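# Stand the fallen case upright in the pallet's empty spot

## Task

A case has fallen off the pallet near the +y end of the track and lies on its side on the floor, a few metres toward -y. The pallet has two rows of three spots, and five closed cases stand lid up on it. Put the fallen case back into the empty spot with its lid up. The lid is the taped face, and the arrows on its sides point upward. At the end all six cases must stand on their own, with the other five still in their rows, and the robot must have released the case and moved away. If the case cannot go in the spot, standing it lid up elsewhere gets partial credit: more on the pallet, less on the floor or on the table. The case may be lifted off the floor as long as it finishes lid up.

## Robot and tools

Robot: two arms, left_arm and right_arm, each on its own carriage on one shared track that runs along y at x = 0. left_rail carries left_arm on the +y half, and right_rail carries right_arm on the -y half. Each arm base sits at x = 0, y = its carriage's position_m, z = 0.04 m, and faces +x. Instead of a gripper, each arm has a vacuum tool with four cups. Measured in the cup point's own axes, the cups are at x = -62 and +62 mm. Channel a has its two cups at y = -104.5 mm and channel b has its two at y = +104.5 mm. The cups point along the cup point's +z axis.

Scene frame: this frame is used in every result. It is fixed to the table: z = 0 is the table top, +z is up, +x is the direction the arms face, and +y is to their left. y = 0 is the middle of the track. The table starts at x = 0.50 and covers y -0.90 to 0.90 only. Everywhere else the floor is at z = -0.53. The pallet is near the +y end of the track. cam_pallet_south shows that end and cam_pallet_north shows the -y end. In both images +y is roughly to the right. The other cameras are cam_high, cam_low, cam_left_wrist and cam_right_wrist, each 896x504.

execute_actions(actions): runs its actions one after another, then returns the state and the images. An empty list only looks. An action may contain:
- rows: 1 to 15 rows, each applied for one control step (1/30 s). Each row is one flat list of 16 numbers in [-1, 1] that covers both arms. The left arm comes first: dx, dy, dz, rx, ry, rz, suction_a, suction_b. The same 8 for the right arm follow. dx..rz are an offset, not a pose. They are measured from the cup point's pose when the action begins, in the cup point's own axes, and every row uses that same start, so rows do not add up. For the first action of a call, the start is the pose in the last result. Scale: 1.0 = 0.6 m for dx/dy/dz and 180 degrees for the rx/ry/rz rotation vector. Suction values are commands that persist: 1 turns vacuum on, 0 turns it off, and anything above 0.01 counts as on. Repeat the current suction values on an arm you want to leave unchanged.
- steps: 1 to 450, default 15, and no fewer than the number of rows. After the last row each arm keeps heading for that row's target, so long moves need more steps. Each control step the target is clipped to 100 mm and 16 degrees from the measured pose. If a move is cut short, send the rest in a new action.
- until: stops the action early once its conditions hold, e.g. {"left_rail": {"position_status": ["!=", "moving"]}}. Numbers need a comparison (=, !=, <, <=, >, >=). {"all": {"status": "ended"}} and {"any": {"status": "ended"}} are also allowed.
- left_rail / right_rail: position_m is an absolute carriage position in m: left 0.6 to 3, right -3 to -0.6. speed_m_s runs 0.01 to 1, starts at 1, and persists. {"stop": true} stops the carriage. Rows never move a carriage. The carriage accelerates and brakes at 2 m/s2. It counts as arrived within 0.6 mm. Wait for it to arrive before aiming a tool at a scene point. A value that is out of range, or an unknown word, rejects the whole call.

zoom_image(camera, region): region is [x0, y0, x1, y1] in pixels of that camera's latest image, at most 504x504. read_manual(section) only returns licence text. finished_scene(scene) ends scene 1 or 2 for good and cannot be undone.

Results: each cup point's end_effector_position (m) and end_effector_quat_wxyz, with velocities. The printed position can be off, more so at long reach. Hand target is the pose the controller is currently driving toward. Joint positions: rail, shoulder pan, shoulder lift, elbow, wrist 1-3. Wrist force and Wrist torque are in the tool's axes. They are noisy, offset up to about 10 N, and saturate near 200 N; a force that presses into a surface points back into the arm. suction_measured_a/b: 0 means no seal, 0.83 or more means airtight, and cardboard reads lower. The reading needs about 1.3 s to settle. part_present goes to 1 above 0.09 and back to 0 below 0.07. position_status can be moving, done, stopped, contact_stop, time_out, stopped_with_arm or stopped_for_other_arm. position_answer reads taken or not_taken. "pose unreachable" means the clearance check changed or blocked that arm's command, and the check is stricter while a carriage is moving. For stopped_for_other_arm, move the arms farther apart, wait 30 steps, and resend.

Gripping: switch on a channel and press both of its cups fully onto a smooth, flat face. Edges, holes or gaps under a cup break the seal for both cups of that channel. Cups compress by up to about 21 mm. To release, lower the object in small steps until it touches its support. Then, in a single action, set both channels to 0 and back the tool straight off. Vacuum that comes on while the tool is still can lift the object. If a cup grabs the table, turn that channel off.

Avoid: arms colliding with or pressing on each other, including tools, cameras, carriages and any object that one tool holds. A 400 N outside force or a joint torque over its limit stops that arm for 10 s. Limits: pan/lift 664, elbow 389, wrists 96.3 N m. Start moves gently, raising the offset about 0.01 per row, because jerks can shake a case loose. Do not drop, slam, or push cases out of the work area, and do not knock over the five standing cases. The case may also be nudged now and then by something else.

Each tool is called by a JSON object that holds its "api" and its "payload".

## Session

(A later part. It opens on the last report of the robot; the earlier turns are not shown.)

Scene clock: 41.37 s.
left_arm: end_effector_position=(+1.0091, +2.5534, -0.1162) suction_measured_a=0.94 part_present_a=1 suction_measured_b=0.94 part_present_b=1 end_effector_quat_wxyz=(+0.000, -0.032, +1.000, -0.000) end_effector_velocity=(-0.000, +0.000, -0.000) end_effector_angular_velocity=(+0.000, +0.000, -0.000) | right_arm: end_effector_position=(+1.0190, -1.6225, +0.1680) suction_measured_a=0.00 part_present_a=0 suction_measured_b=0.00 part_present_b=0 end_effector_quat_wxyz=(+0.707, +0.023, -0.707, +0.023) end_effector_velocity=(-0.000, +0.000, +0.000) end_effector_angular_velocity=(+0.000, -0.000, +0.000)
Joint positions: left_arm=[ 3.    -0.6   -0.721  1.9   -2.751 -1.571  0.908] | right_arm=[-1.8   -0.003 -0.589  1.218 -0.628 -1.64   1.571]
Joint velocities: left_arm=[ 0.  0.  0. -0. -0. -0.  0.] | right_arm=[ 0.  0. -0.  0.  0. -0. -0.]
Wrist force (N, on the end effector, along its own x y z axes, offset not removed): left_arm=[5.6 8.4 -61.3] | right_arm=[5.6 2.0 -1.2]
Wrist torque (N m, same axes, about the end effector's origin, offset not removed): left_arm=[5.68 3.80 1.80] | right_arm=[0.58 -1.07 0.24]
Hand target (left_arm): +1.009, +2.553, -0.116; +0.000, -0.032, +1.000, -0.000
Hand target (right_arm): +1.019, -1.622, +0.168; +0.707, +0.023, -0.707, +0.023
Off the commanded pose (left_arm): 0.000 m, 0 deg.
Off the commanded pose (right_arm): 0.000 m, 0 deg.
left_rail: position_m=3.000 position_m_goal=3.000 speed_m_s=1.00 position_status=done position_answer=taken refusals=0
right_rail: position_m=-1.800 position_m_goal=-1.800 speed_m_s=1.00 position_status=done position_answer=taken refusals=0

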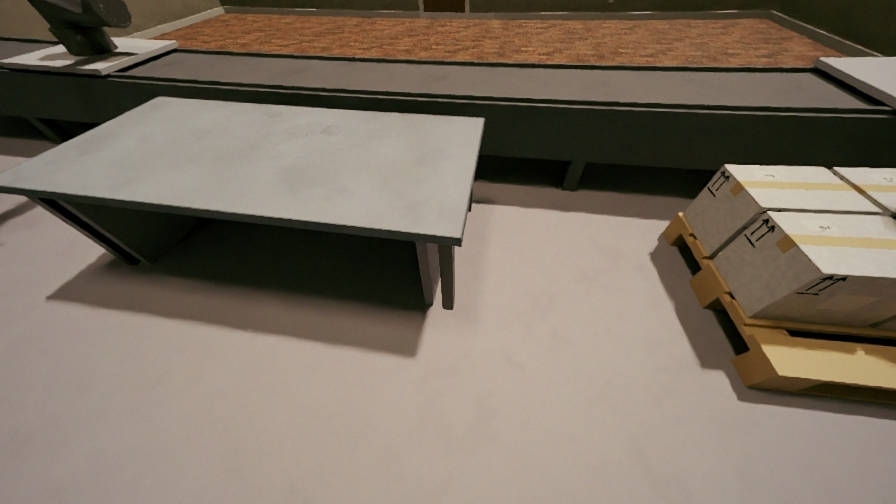

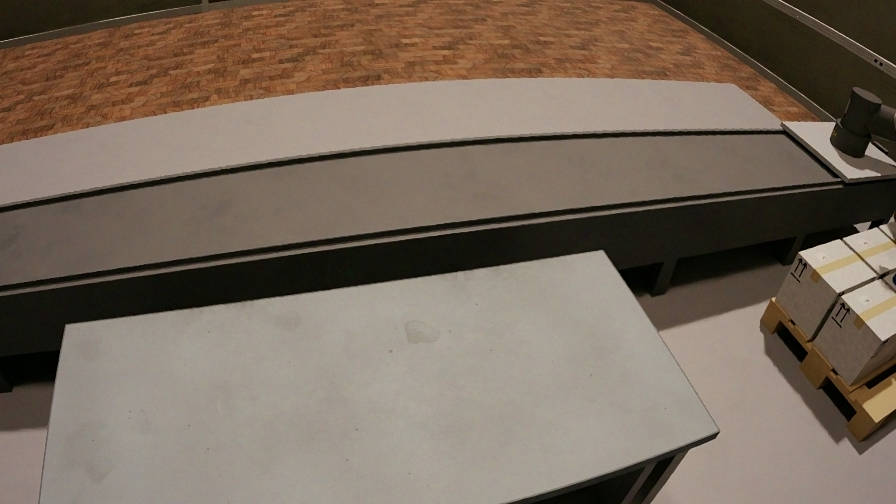

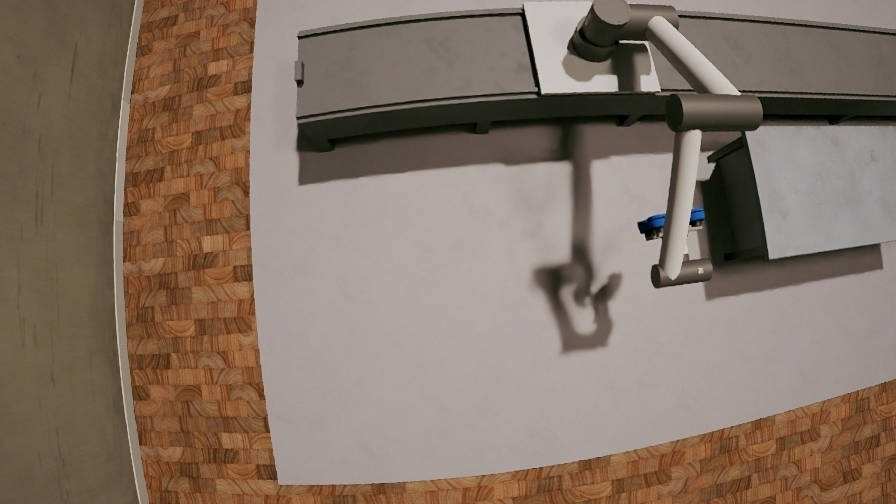

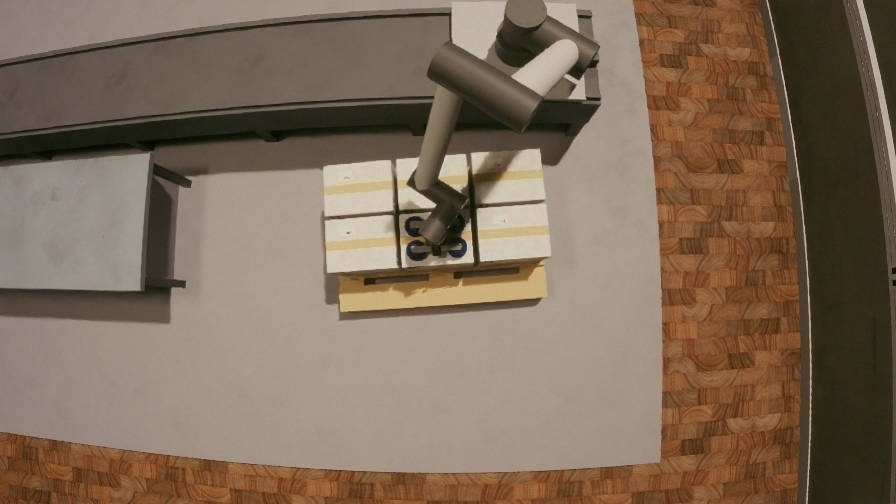

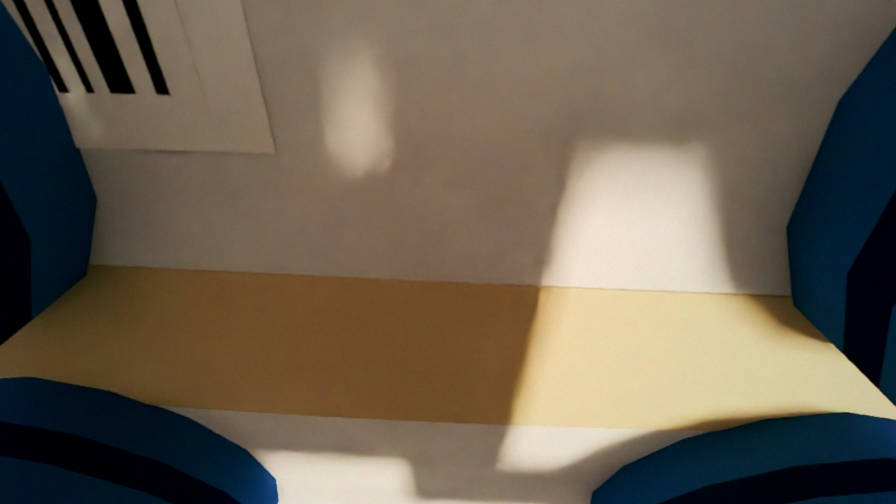

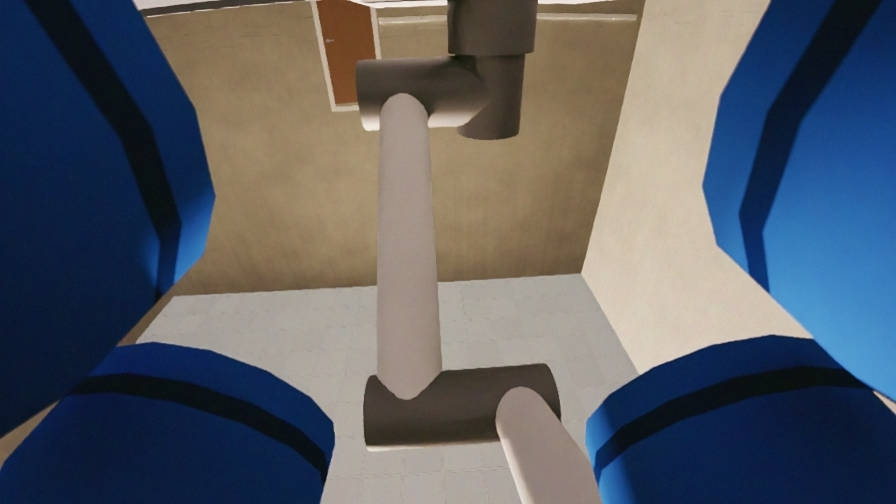

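The case is now touching the pallet, so I'm releasing it and retreating.

{"api": "execute_actions", "payload": {"actions": [{"rows":[[0,0,-0.002,0,0,0,0,0,0,0,0,0,0,0,0,0],[0,0,-0.005,0,0,0,0,0,0,0,0,0,0,0,0,0],[0,0,-0.009,0,0,0,0,0,0,0,0,0,0,0,0,0],[0,0,-0.014,0,0,0,0,0,0,0,0,0,0,0,0,0],[0,0,-0.02,0,0,0,0,0,0,0,0,0,0,0,0,0],[0,0,-0.028,0,0,0,0,0,0,0,0,0,0,0,0,0],[0,0,-0.038,0,0,0,0,0,0,0,0,0,0,0,0,0],[0,0,-0.05,0,0,0,0,0,0,0,0,0,0,0,0,0],[0,0,-0.07,0,0,0,0,0,0,0,0,0,0,0,0,0],[0,0,-0.095,0,0,0,0,0,0,0,0,0,0,0,0,0],[0,0,-0.125,0,0,0,0,0,0,0,0,0,0,0,0,0],[0,0,-0.16,0,0,0,0,0,0,0,0,0,0,0,0,0],[0,0,-0.2,0,0,0,0,0,0,0,0,0,0,0,0,0],[0,0,-0.25,0,0,0,0,0,0,0,0,0,0,0,0,0],[0,0,-0.5,0,0,0,0,0,0,0,0,0,0,0,0,0]],"steps":34}]}}

Scene clock: 43.07 s.
left_arm: end_effector_position=(+1.0089, +2.5534, +0.1768) suction_measured_a=0.01 part_present_a=0 suction_measured_b=0.01 part_present_b=0 end_effector_quat_wxyz=(+0.001, -0.032, +1.000, -0.001) end_effector_velocity=(-0.003, +0.000, +0.053) end_effector_angular_velocity=(+0.006, +0.008, -0.000) | right_arm: end_effector_position=(+1.0190, -1.6225, +0.1680) suction_measured_a=0.00 part_present_a=0 suction_measured_b=0.00 part_present_b=0 end_effector_quat_wxyz=(+0.707, +0.023, -0.707, +0.023) end_effector_velocity=(+0.000, +0.000, +0.000) end_effector_angular_velocity=(-0.000, -0.000, +0.000)
Joint positions: left_arm=[ 3.    -0.6   -1.027  1.881 -2.427 -1.571  0.908] | right_arm=[-1.8   -0.003 -0.589  1.218 -0.628 -1.64   1.571]
Joint velocities: left_arm=[ 0.    -0.002 -0.051 -0.017  0.077  0.    -0.001] | right_arm=[ 0.  0. -0.  0. -0.  0.  0.]
Wrist force (N, on the end effector, along its own x y z axes, offset not removed): left_arm=[2.8 -1.0 5.0] | right_arm=[1.0 -0.8 0.1]
Wrist torque (N m, same axes, about the end effector's origin, offset not removed): left_arm=[0.30 -0.84 0.58] | right_arm=[0.26 -0.36 0.29]
Hand target (left_arm): +1.008, +2.553, +0.184; +0.000, -0.032, +1.000, -0.000
Hand target (right_arm): +1.019, -1.622, +0.168; +0.707, +0.023, -0.707, +0.023
Off the commanded pose (left_arm): 0.007 m, 0 deg.
Off the commanded pose (right_arm): 0.000 m, 0 deg.
left_rail: position_m=3.000 position_m_goal=3.000 speed_m_s=1.00 position_status=done position_answer=taken refusals=0
right_rail: position_m=-1.800 position_m_goal=-1.800 speed_m_s=1.00 position_status=done position_answer=taken refusals=0

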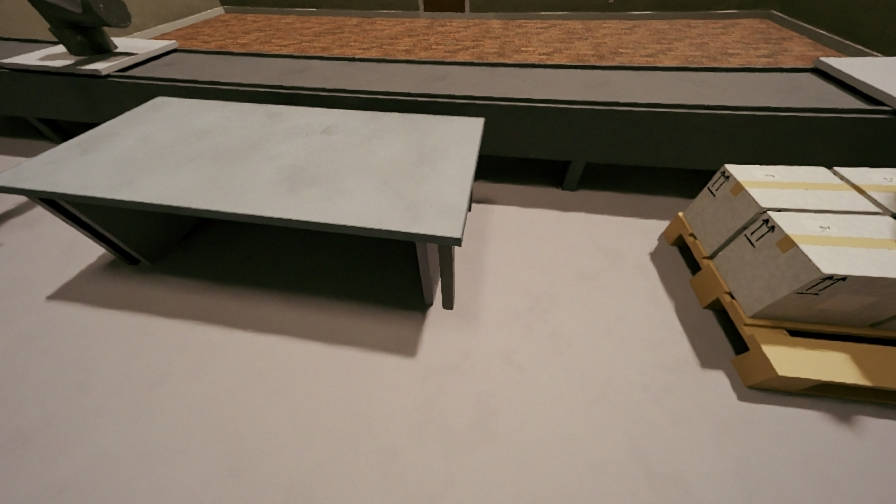

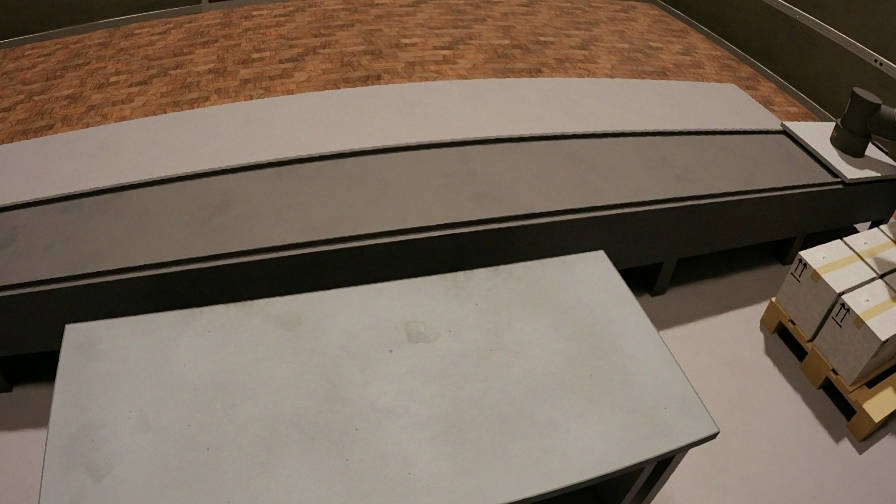

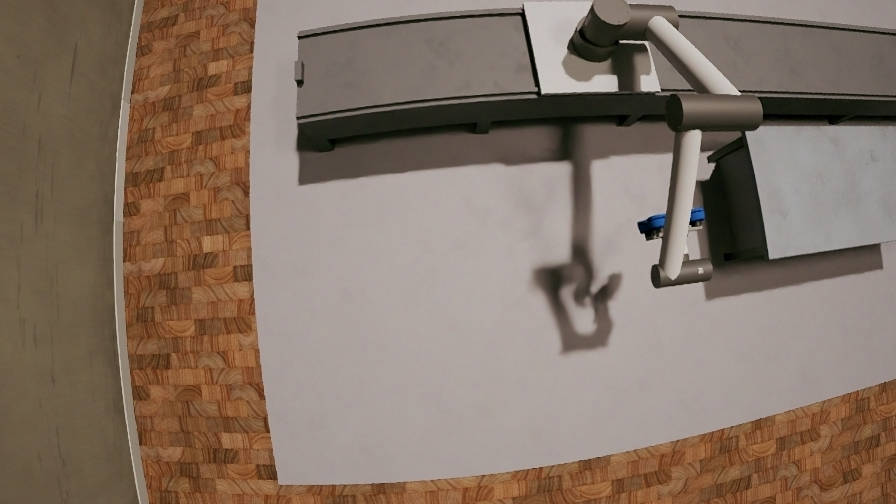

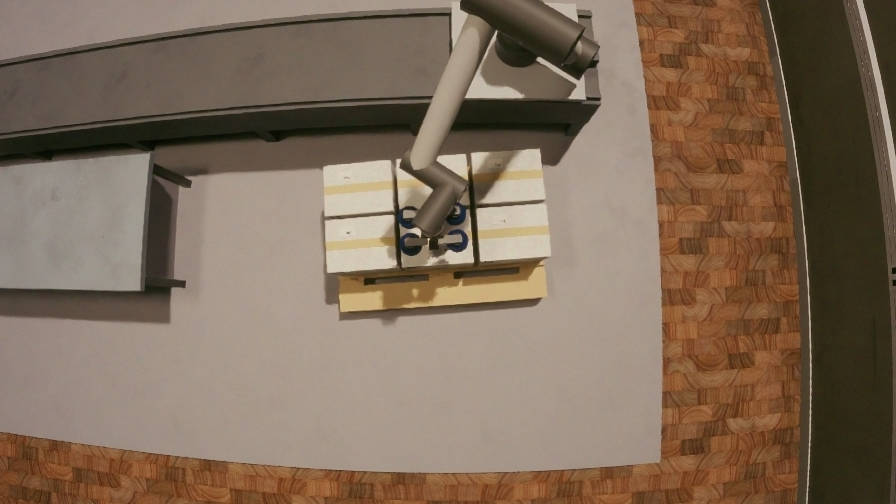

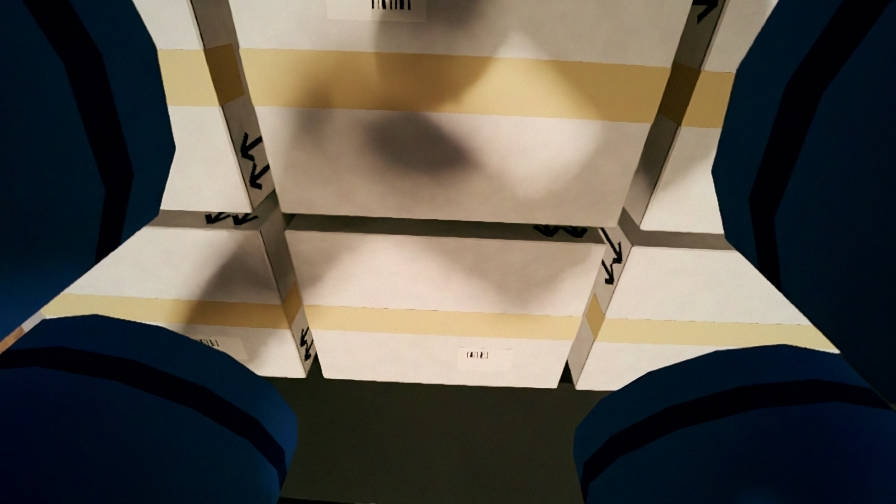

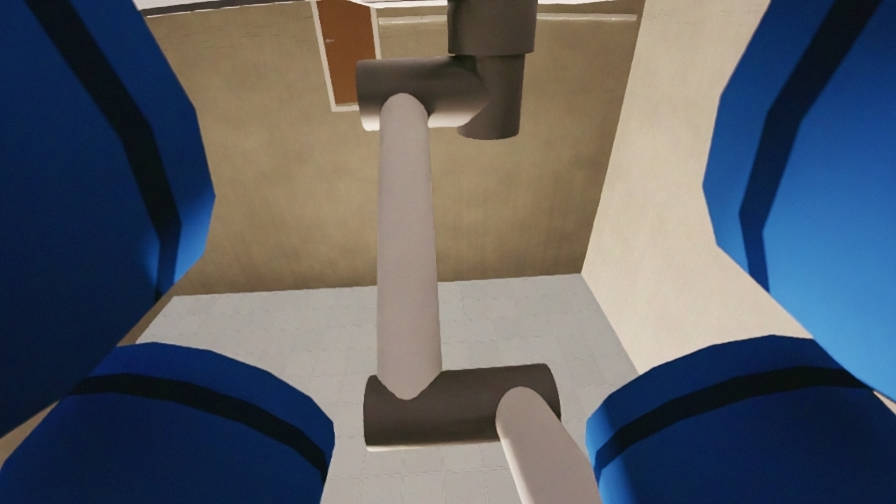

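{"api": "execute_actions", "payload": {"actions": [{"left_rail":{"position_m":2.0},"steps":1}]}}

{"api": "zoom_image", "payload": {"camera": "cam_pallet_south", "region": [300, 130, 580, 330]}}

Scene clock: 43.40 s.
left_arm: end_effector_position=(+1.0084, +2.5533, +0.1831) suction_measured_a=0.01 part_present_a=0 suction_measured_b=0.01 part_present_b=0 end_effector_quat_wxyz=(+0.000, -0.032, +1.000, -0.000) end_effector_velocity=(-0.001, -0.008, +0.004) end_effector_angular_velocity=(+0.001, +0.001, +0.000) | right_arm: end_effector_position=(+1.0190, -1.6225, +0.1680) suction_measured_a=0.00 part_present_a=0 suction_measured_b=0.00 part_present_b=0 end_effector_quat_wxyz=(+0.707, +0.023, -0.707, +0.023) end_effector_velocity=(-0.000, -0.000, -0.000) end_effector_angular_velocity=(-0.000, +0.000, +0.000)
Joint positions: left_arm=[ 3.    -0.6   -1.033  1.879 -2.417 -1.571  0.908] | right_arm=[-1.8   -0.003 -0.589  1.218 -0.628 -1.64   1.571]
Joint velocities: left_arm=[-0.009  0.    -0.004 -0.001  0.006 -0.    -0.   ] | right_arm=[ 0.  0.  0. -0.  0. -0.  0.]
Wrist force (N, on the end effector, along its own x y z axes, offset not removed): left_arm=[1.3 -2.7 6.3] | right_arm=[6.9 -1.5 1.9]
Wrist torque (N m, same axes, about the end effector's origin, offset not removed): left_arm=[-0.10 -0.56 0.66] | right_arm=[0.05 -1.27 0.31]
Hand target (left_arm): +1.008, +2.551, +0.184; +0.000, -0.032, +1.000, -0.000
Hand target (right_arm): +1.019, -1.622, +0.168; +0.707, +0.023, -0.707, +0.023
Off the commanded pose (left_arm): 0.001 m, 0 deg.
Off the commanded pose (right_arm): 0.000 m, 0 deg.
left_rail: position_m=3.000 position_m_goal=2.000 speed_m_s=1.00 position_status=moving position_answer=taken refusals=0
right_rail: position_m=-1.800 position_m_goal=-1.800 speed_m_s=1.00 position_status=done position_answer=taken refusals=0

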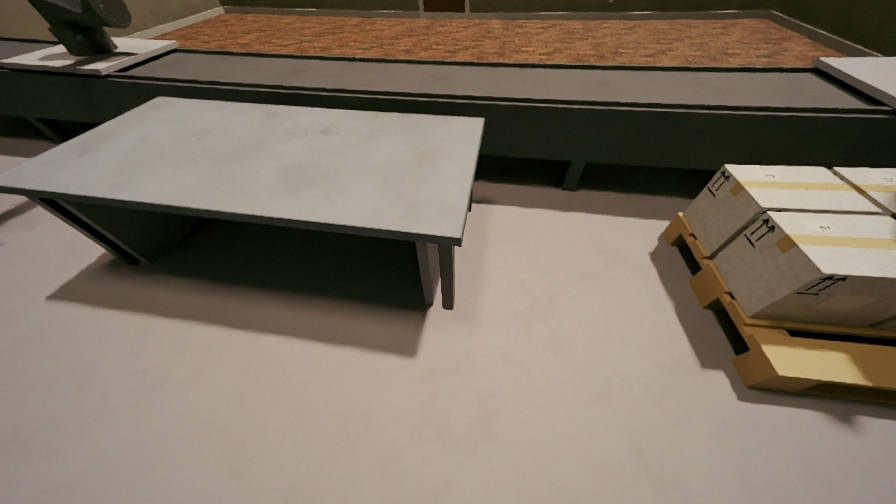

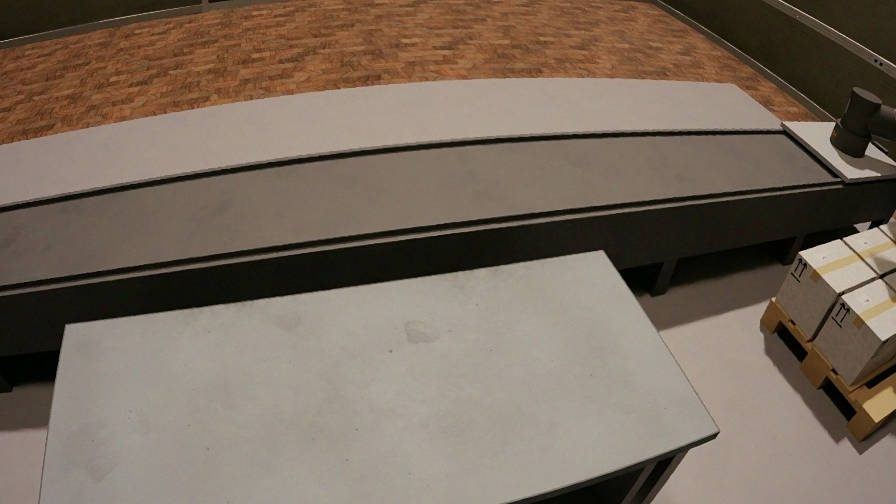

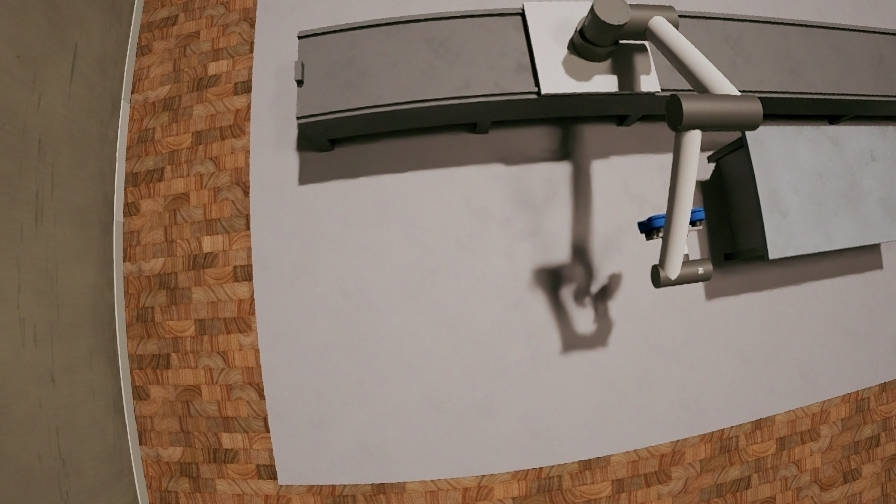

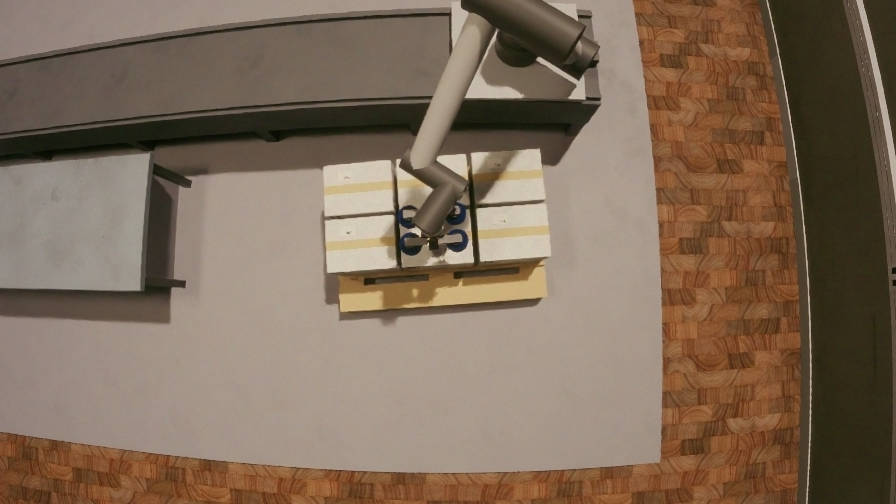

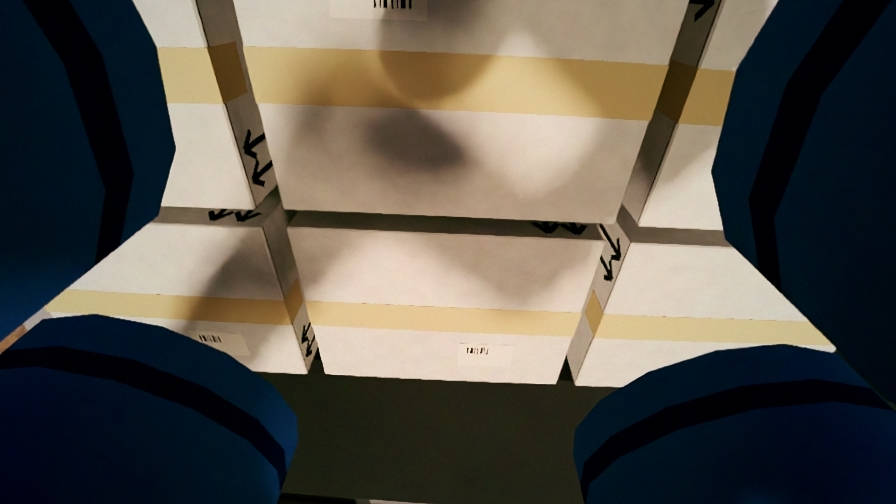

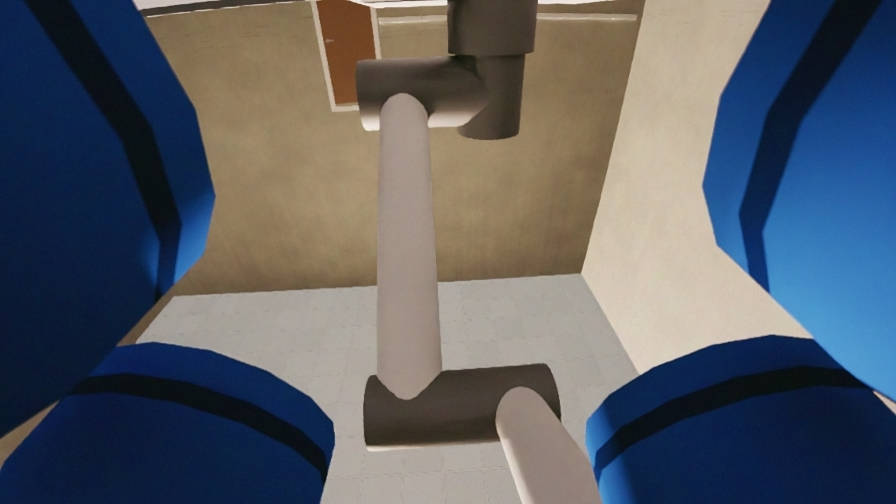

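Region (300, 130, 580, 330) of cam_pallet_south's 896x504 image, scaled by 1.800, with more detail than that image has; it fills the top 360 rows of this view, and the rest is white.

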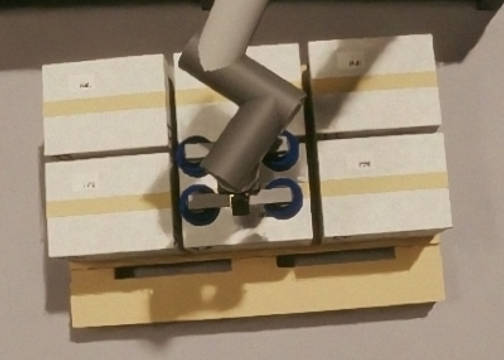

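{"api": "execute_actions", "payload": {"actions": [{"steps":60,"until":{"left_rail":{"position_status":["!=","moving"]}}}]}}

Scene clock: 44.93 s.
left_arm: end_effector_position=(+1.0084, +1.5532, +0.1837) suction_measured_a=0.01 part_present_a=0 suction_measured_b=0.01 part_present_b=0 end_effector_quat_wxyz=(+0.000, -0.032, +1.000, -0.000) end_effector_velocity=(+0.000, +0.003, -0.001) end_effector_angular_velocity=(+0.001, +0.001, +0.002) | right_arm: end_effector_position=(+1.0190, -1.6225, +0.1680) suction_measured_a=0.00 part_present_a=0 suction_measured_b=0.00 part_present_b=0 end_effector_quat_wxyz=(+0.707, +0.023, -0.707, +0.023) end_effector_velocity=(-0.000, -0.000, -0.000) end_effector_angular_velocity=(+0.000, +0.000, +0.000)
Joint positions: left_arm=[ 2.    -0.6   -1.034  1.878 -2.416 -1.571  0.908] | right_arm=[-1.8   -0.003 -0.589  1.218 -0.628 -1.64   1.571]
Joint velocities: left_arm=[ 0.     0.002  0.     0.001  0.    -0.     0.   ] | right_arm=[ 0. -0.  0.  0.  0. -0. -0.]
Wrist force (N, on the end effector, along its own x y z axes, offset not removed): left_arm=[2.7 0.0 4.8] | right_arm=[0.9 -1.3 -2.5]
Wrist torque (N m, same axes, about the end effector's origin, offset not removed): left_arm=[0.21 -0.90 0.61] | right_arm=[0.03 -0.46 0.38]
Hand target (left_arm): +1.008, +1.553, +0.184; +0.000, -0.032, +1.000, -0.000
Hand target (right_arm): +1.019, -1.622, +0.168; +0.707, +0.023, -0.707, +0.023
Off the commanded pose (left_arm): 0.001 m, 0 deg.
Off the commanded pose (right_arm): 0.000 m, 0 deg.
left_rail: position_m=2.000 position_m_goal=2.000 speed_m_s=1.00 position_status=done position_answer=taken refusals=0
right_rail: position_m=-1.800 position_m_goal=-1.800 speed_m_s=1.00 position_status=done position_answer=taken refusals=0

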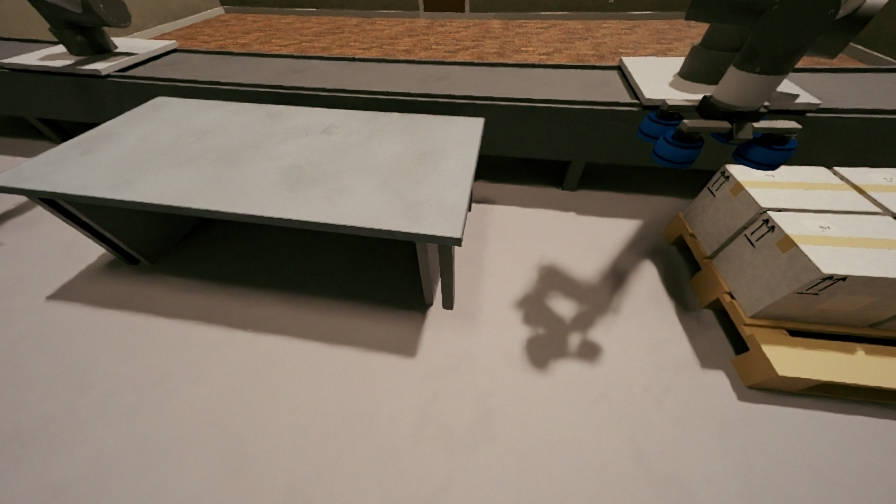

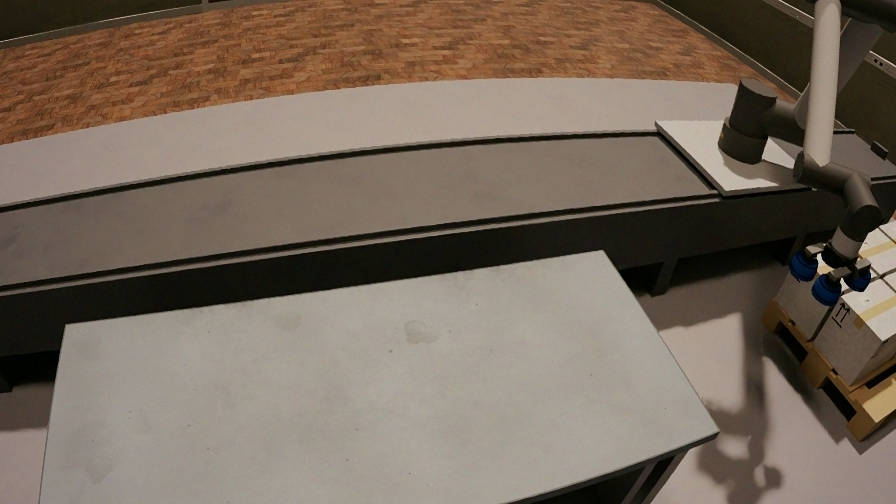

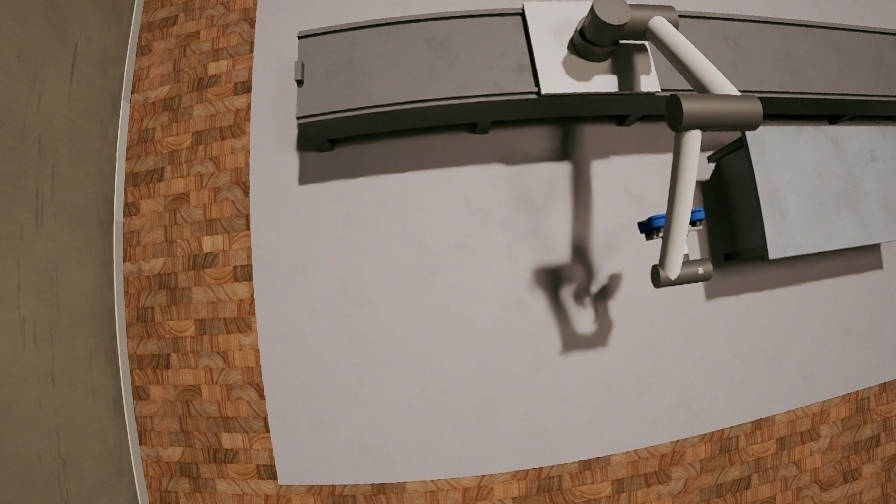

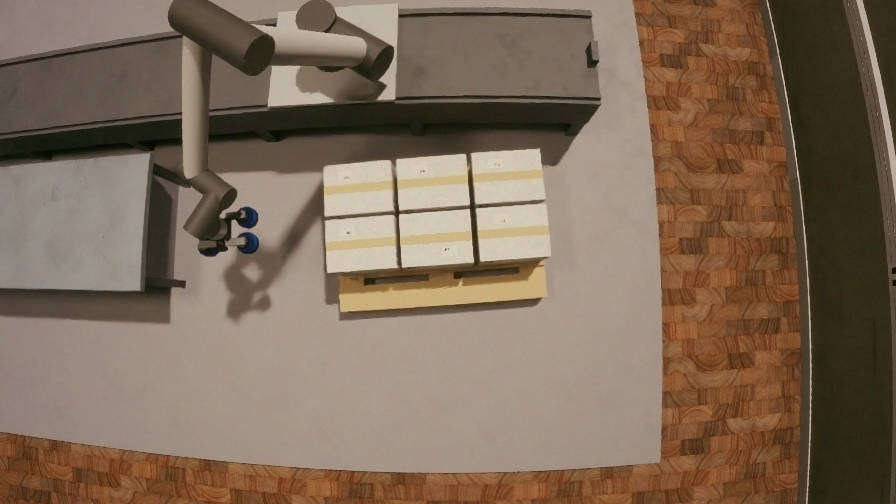

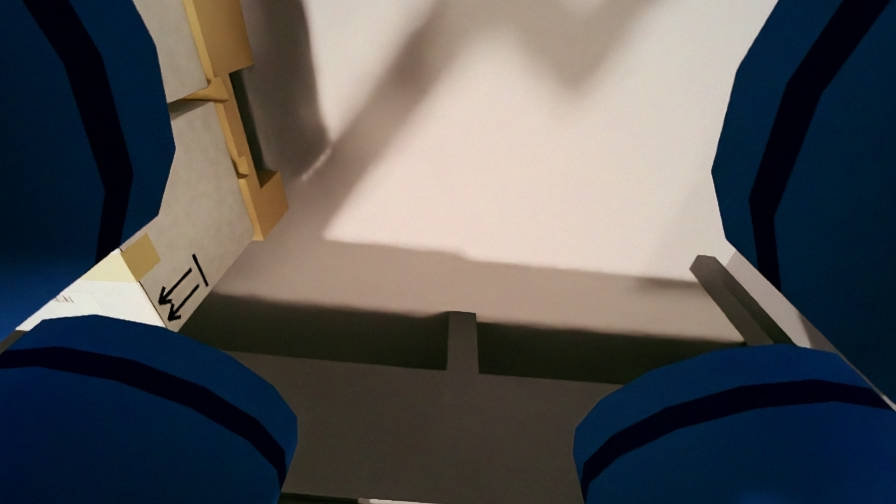

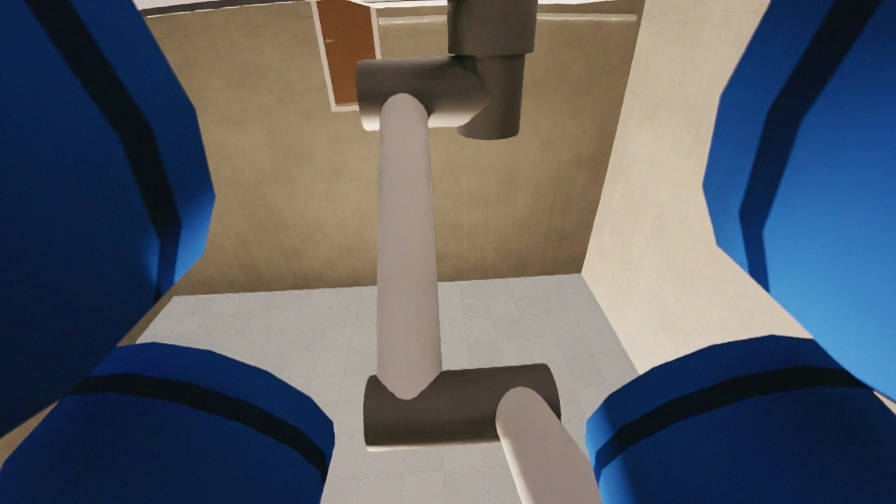

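All six cases stand lid up in their rows.

{"api": "finished_scene", "payload": {"scene": 1}}

The scene is finished: the task was done.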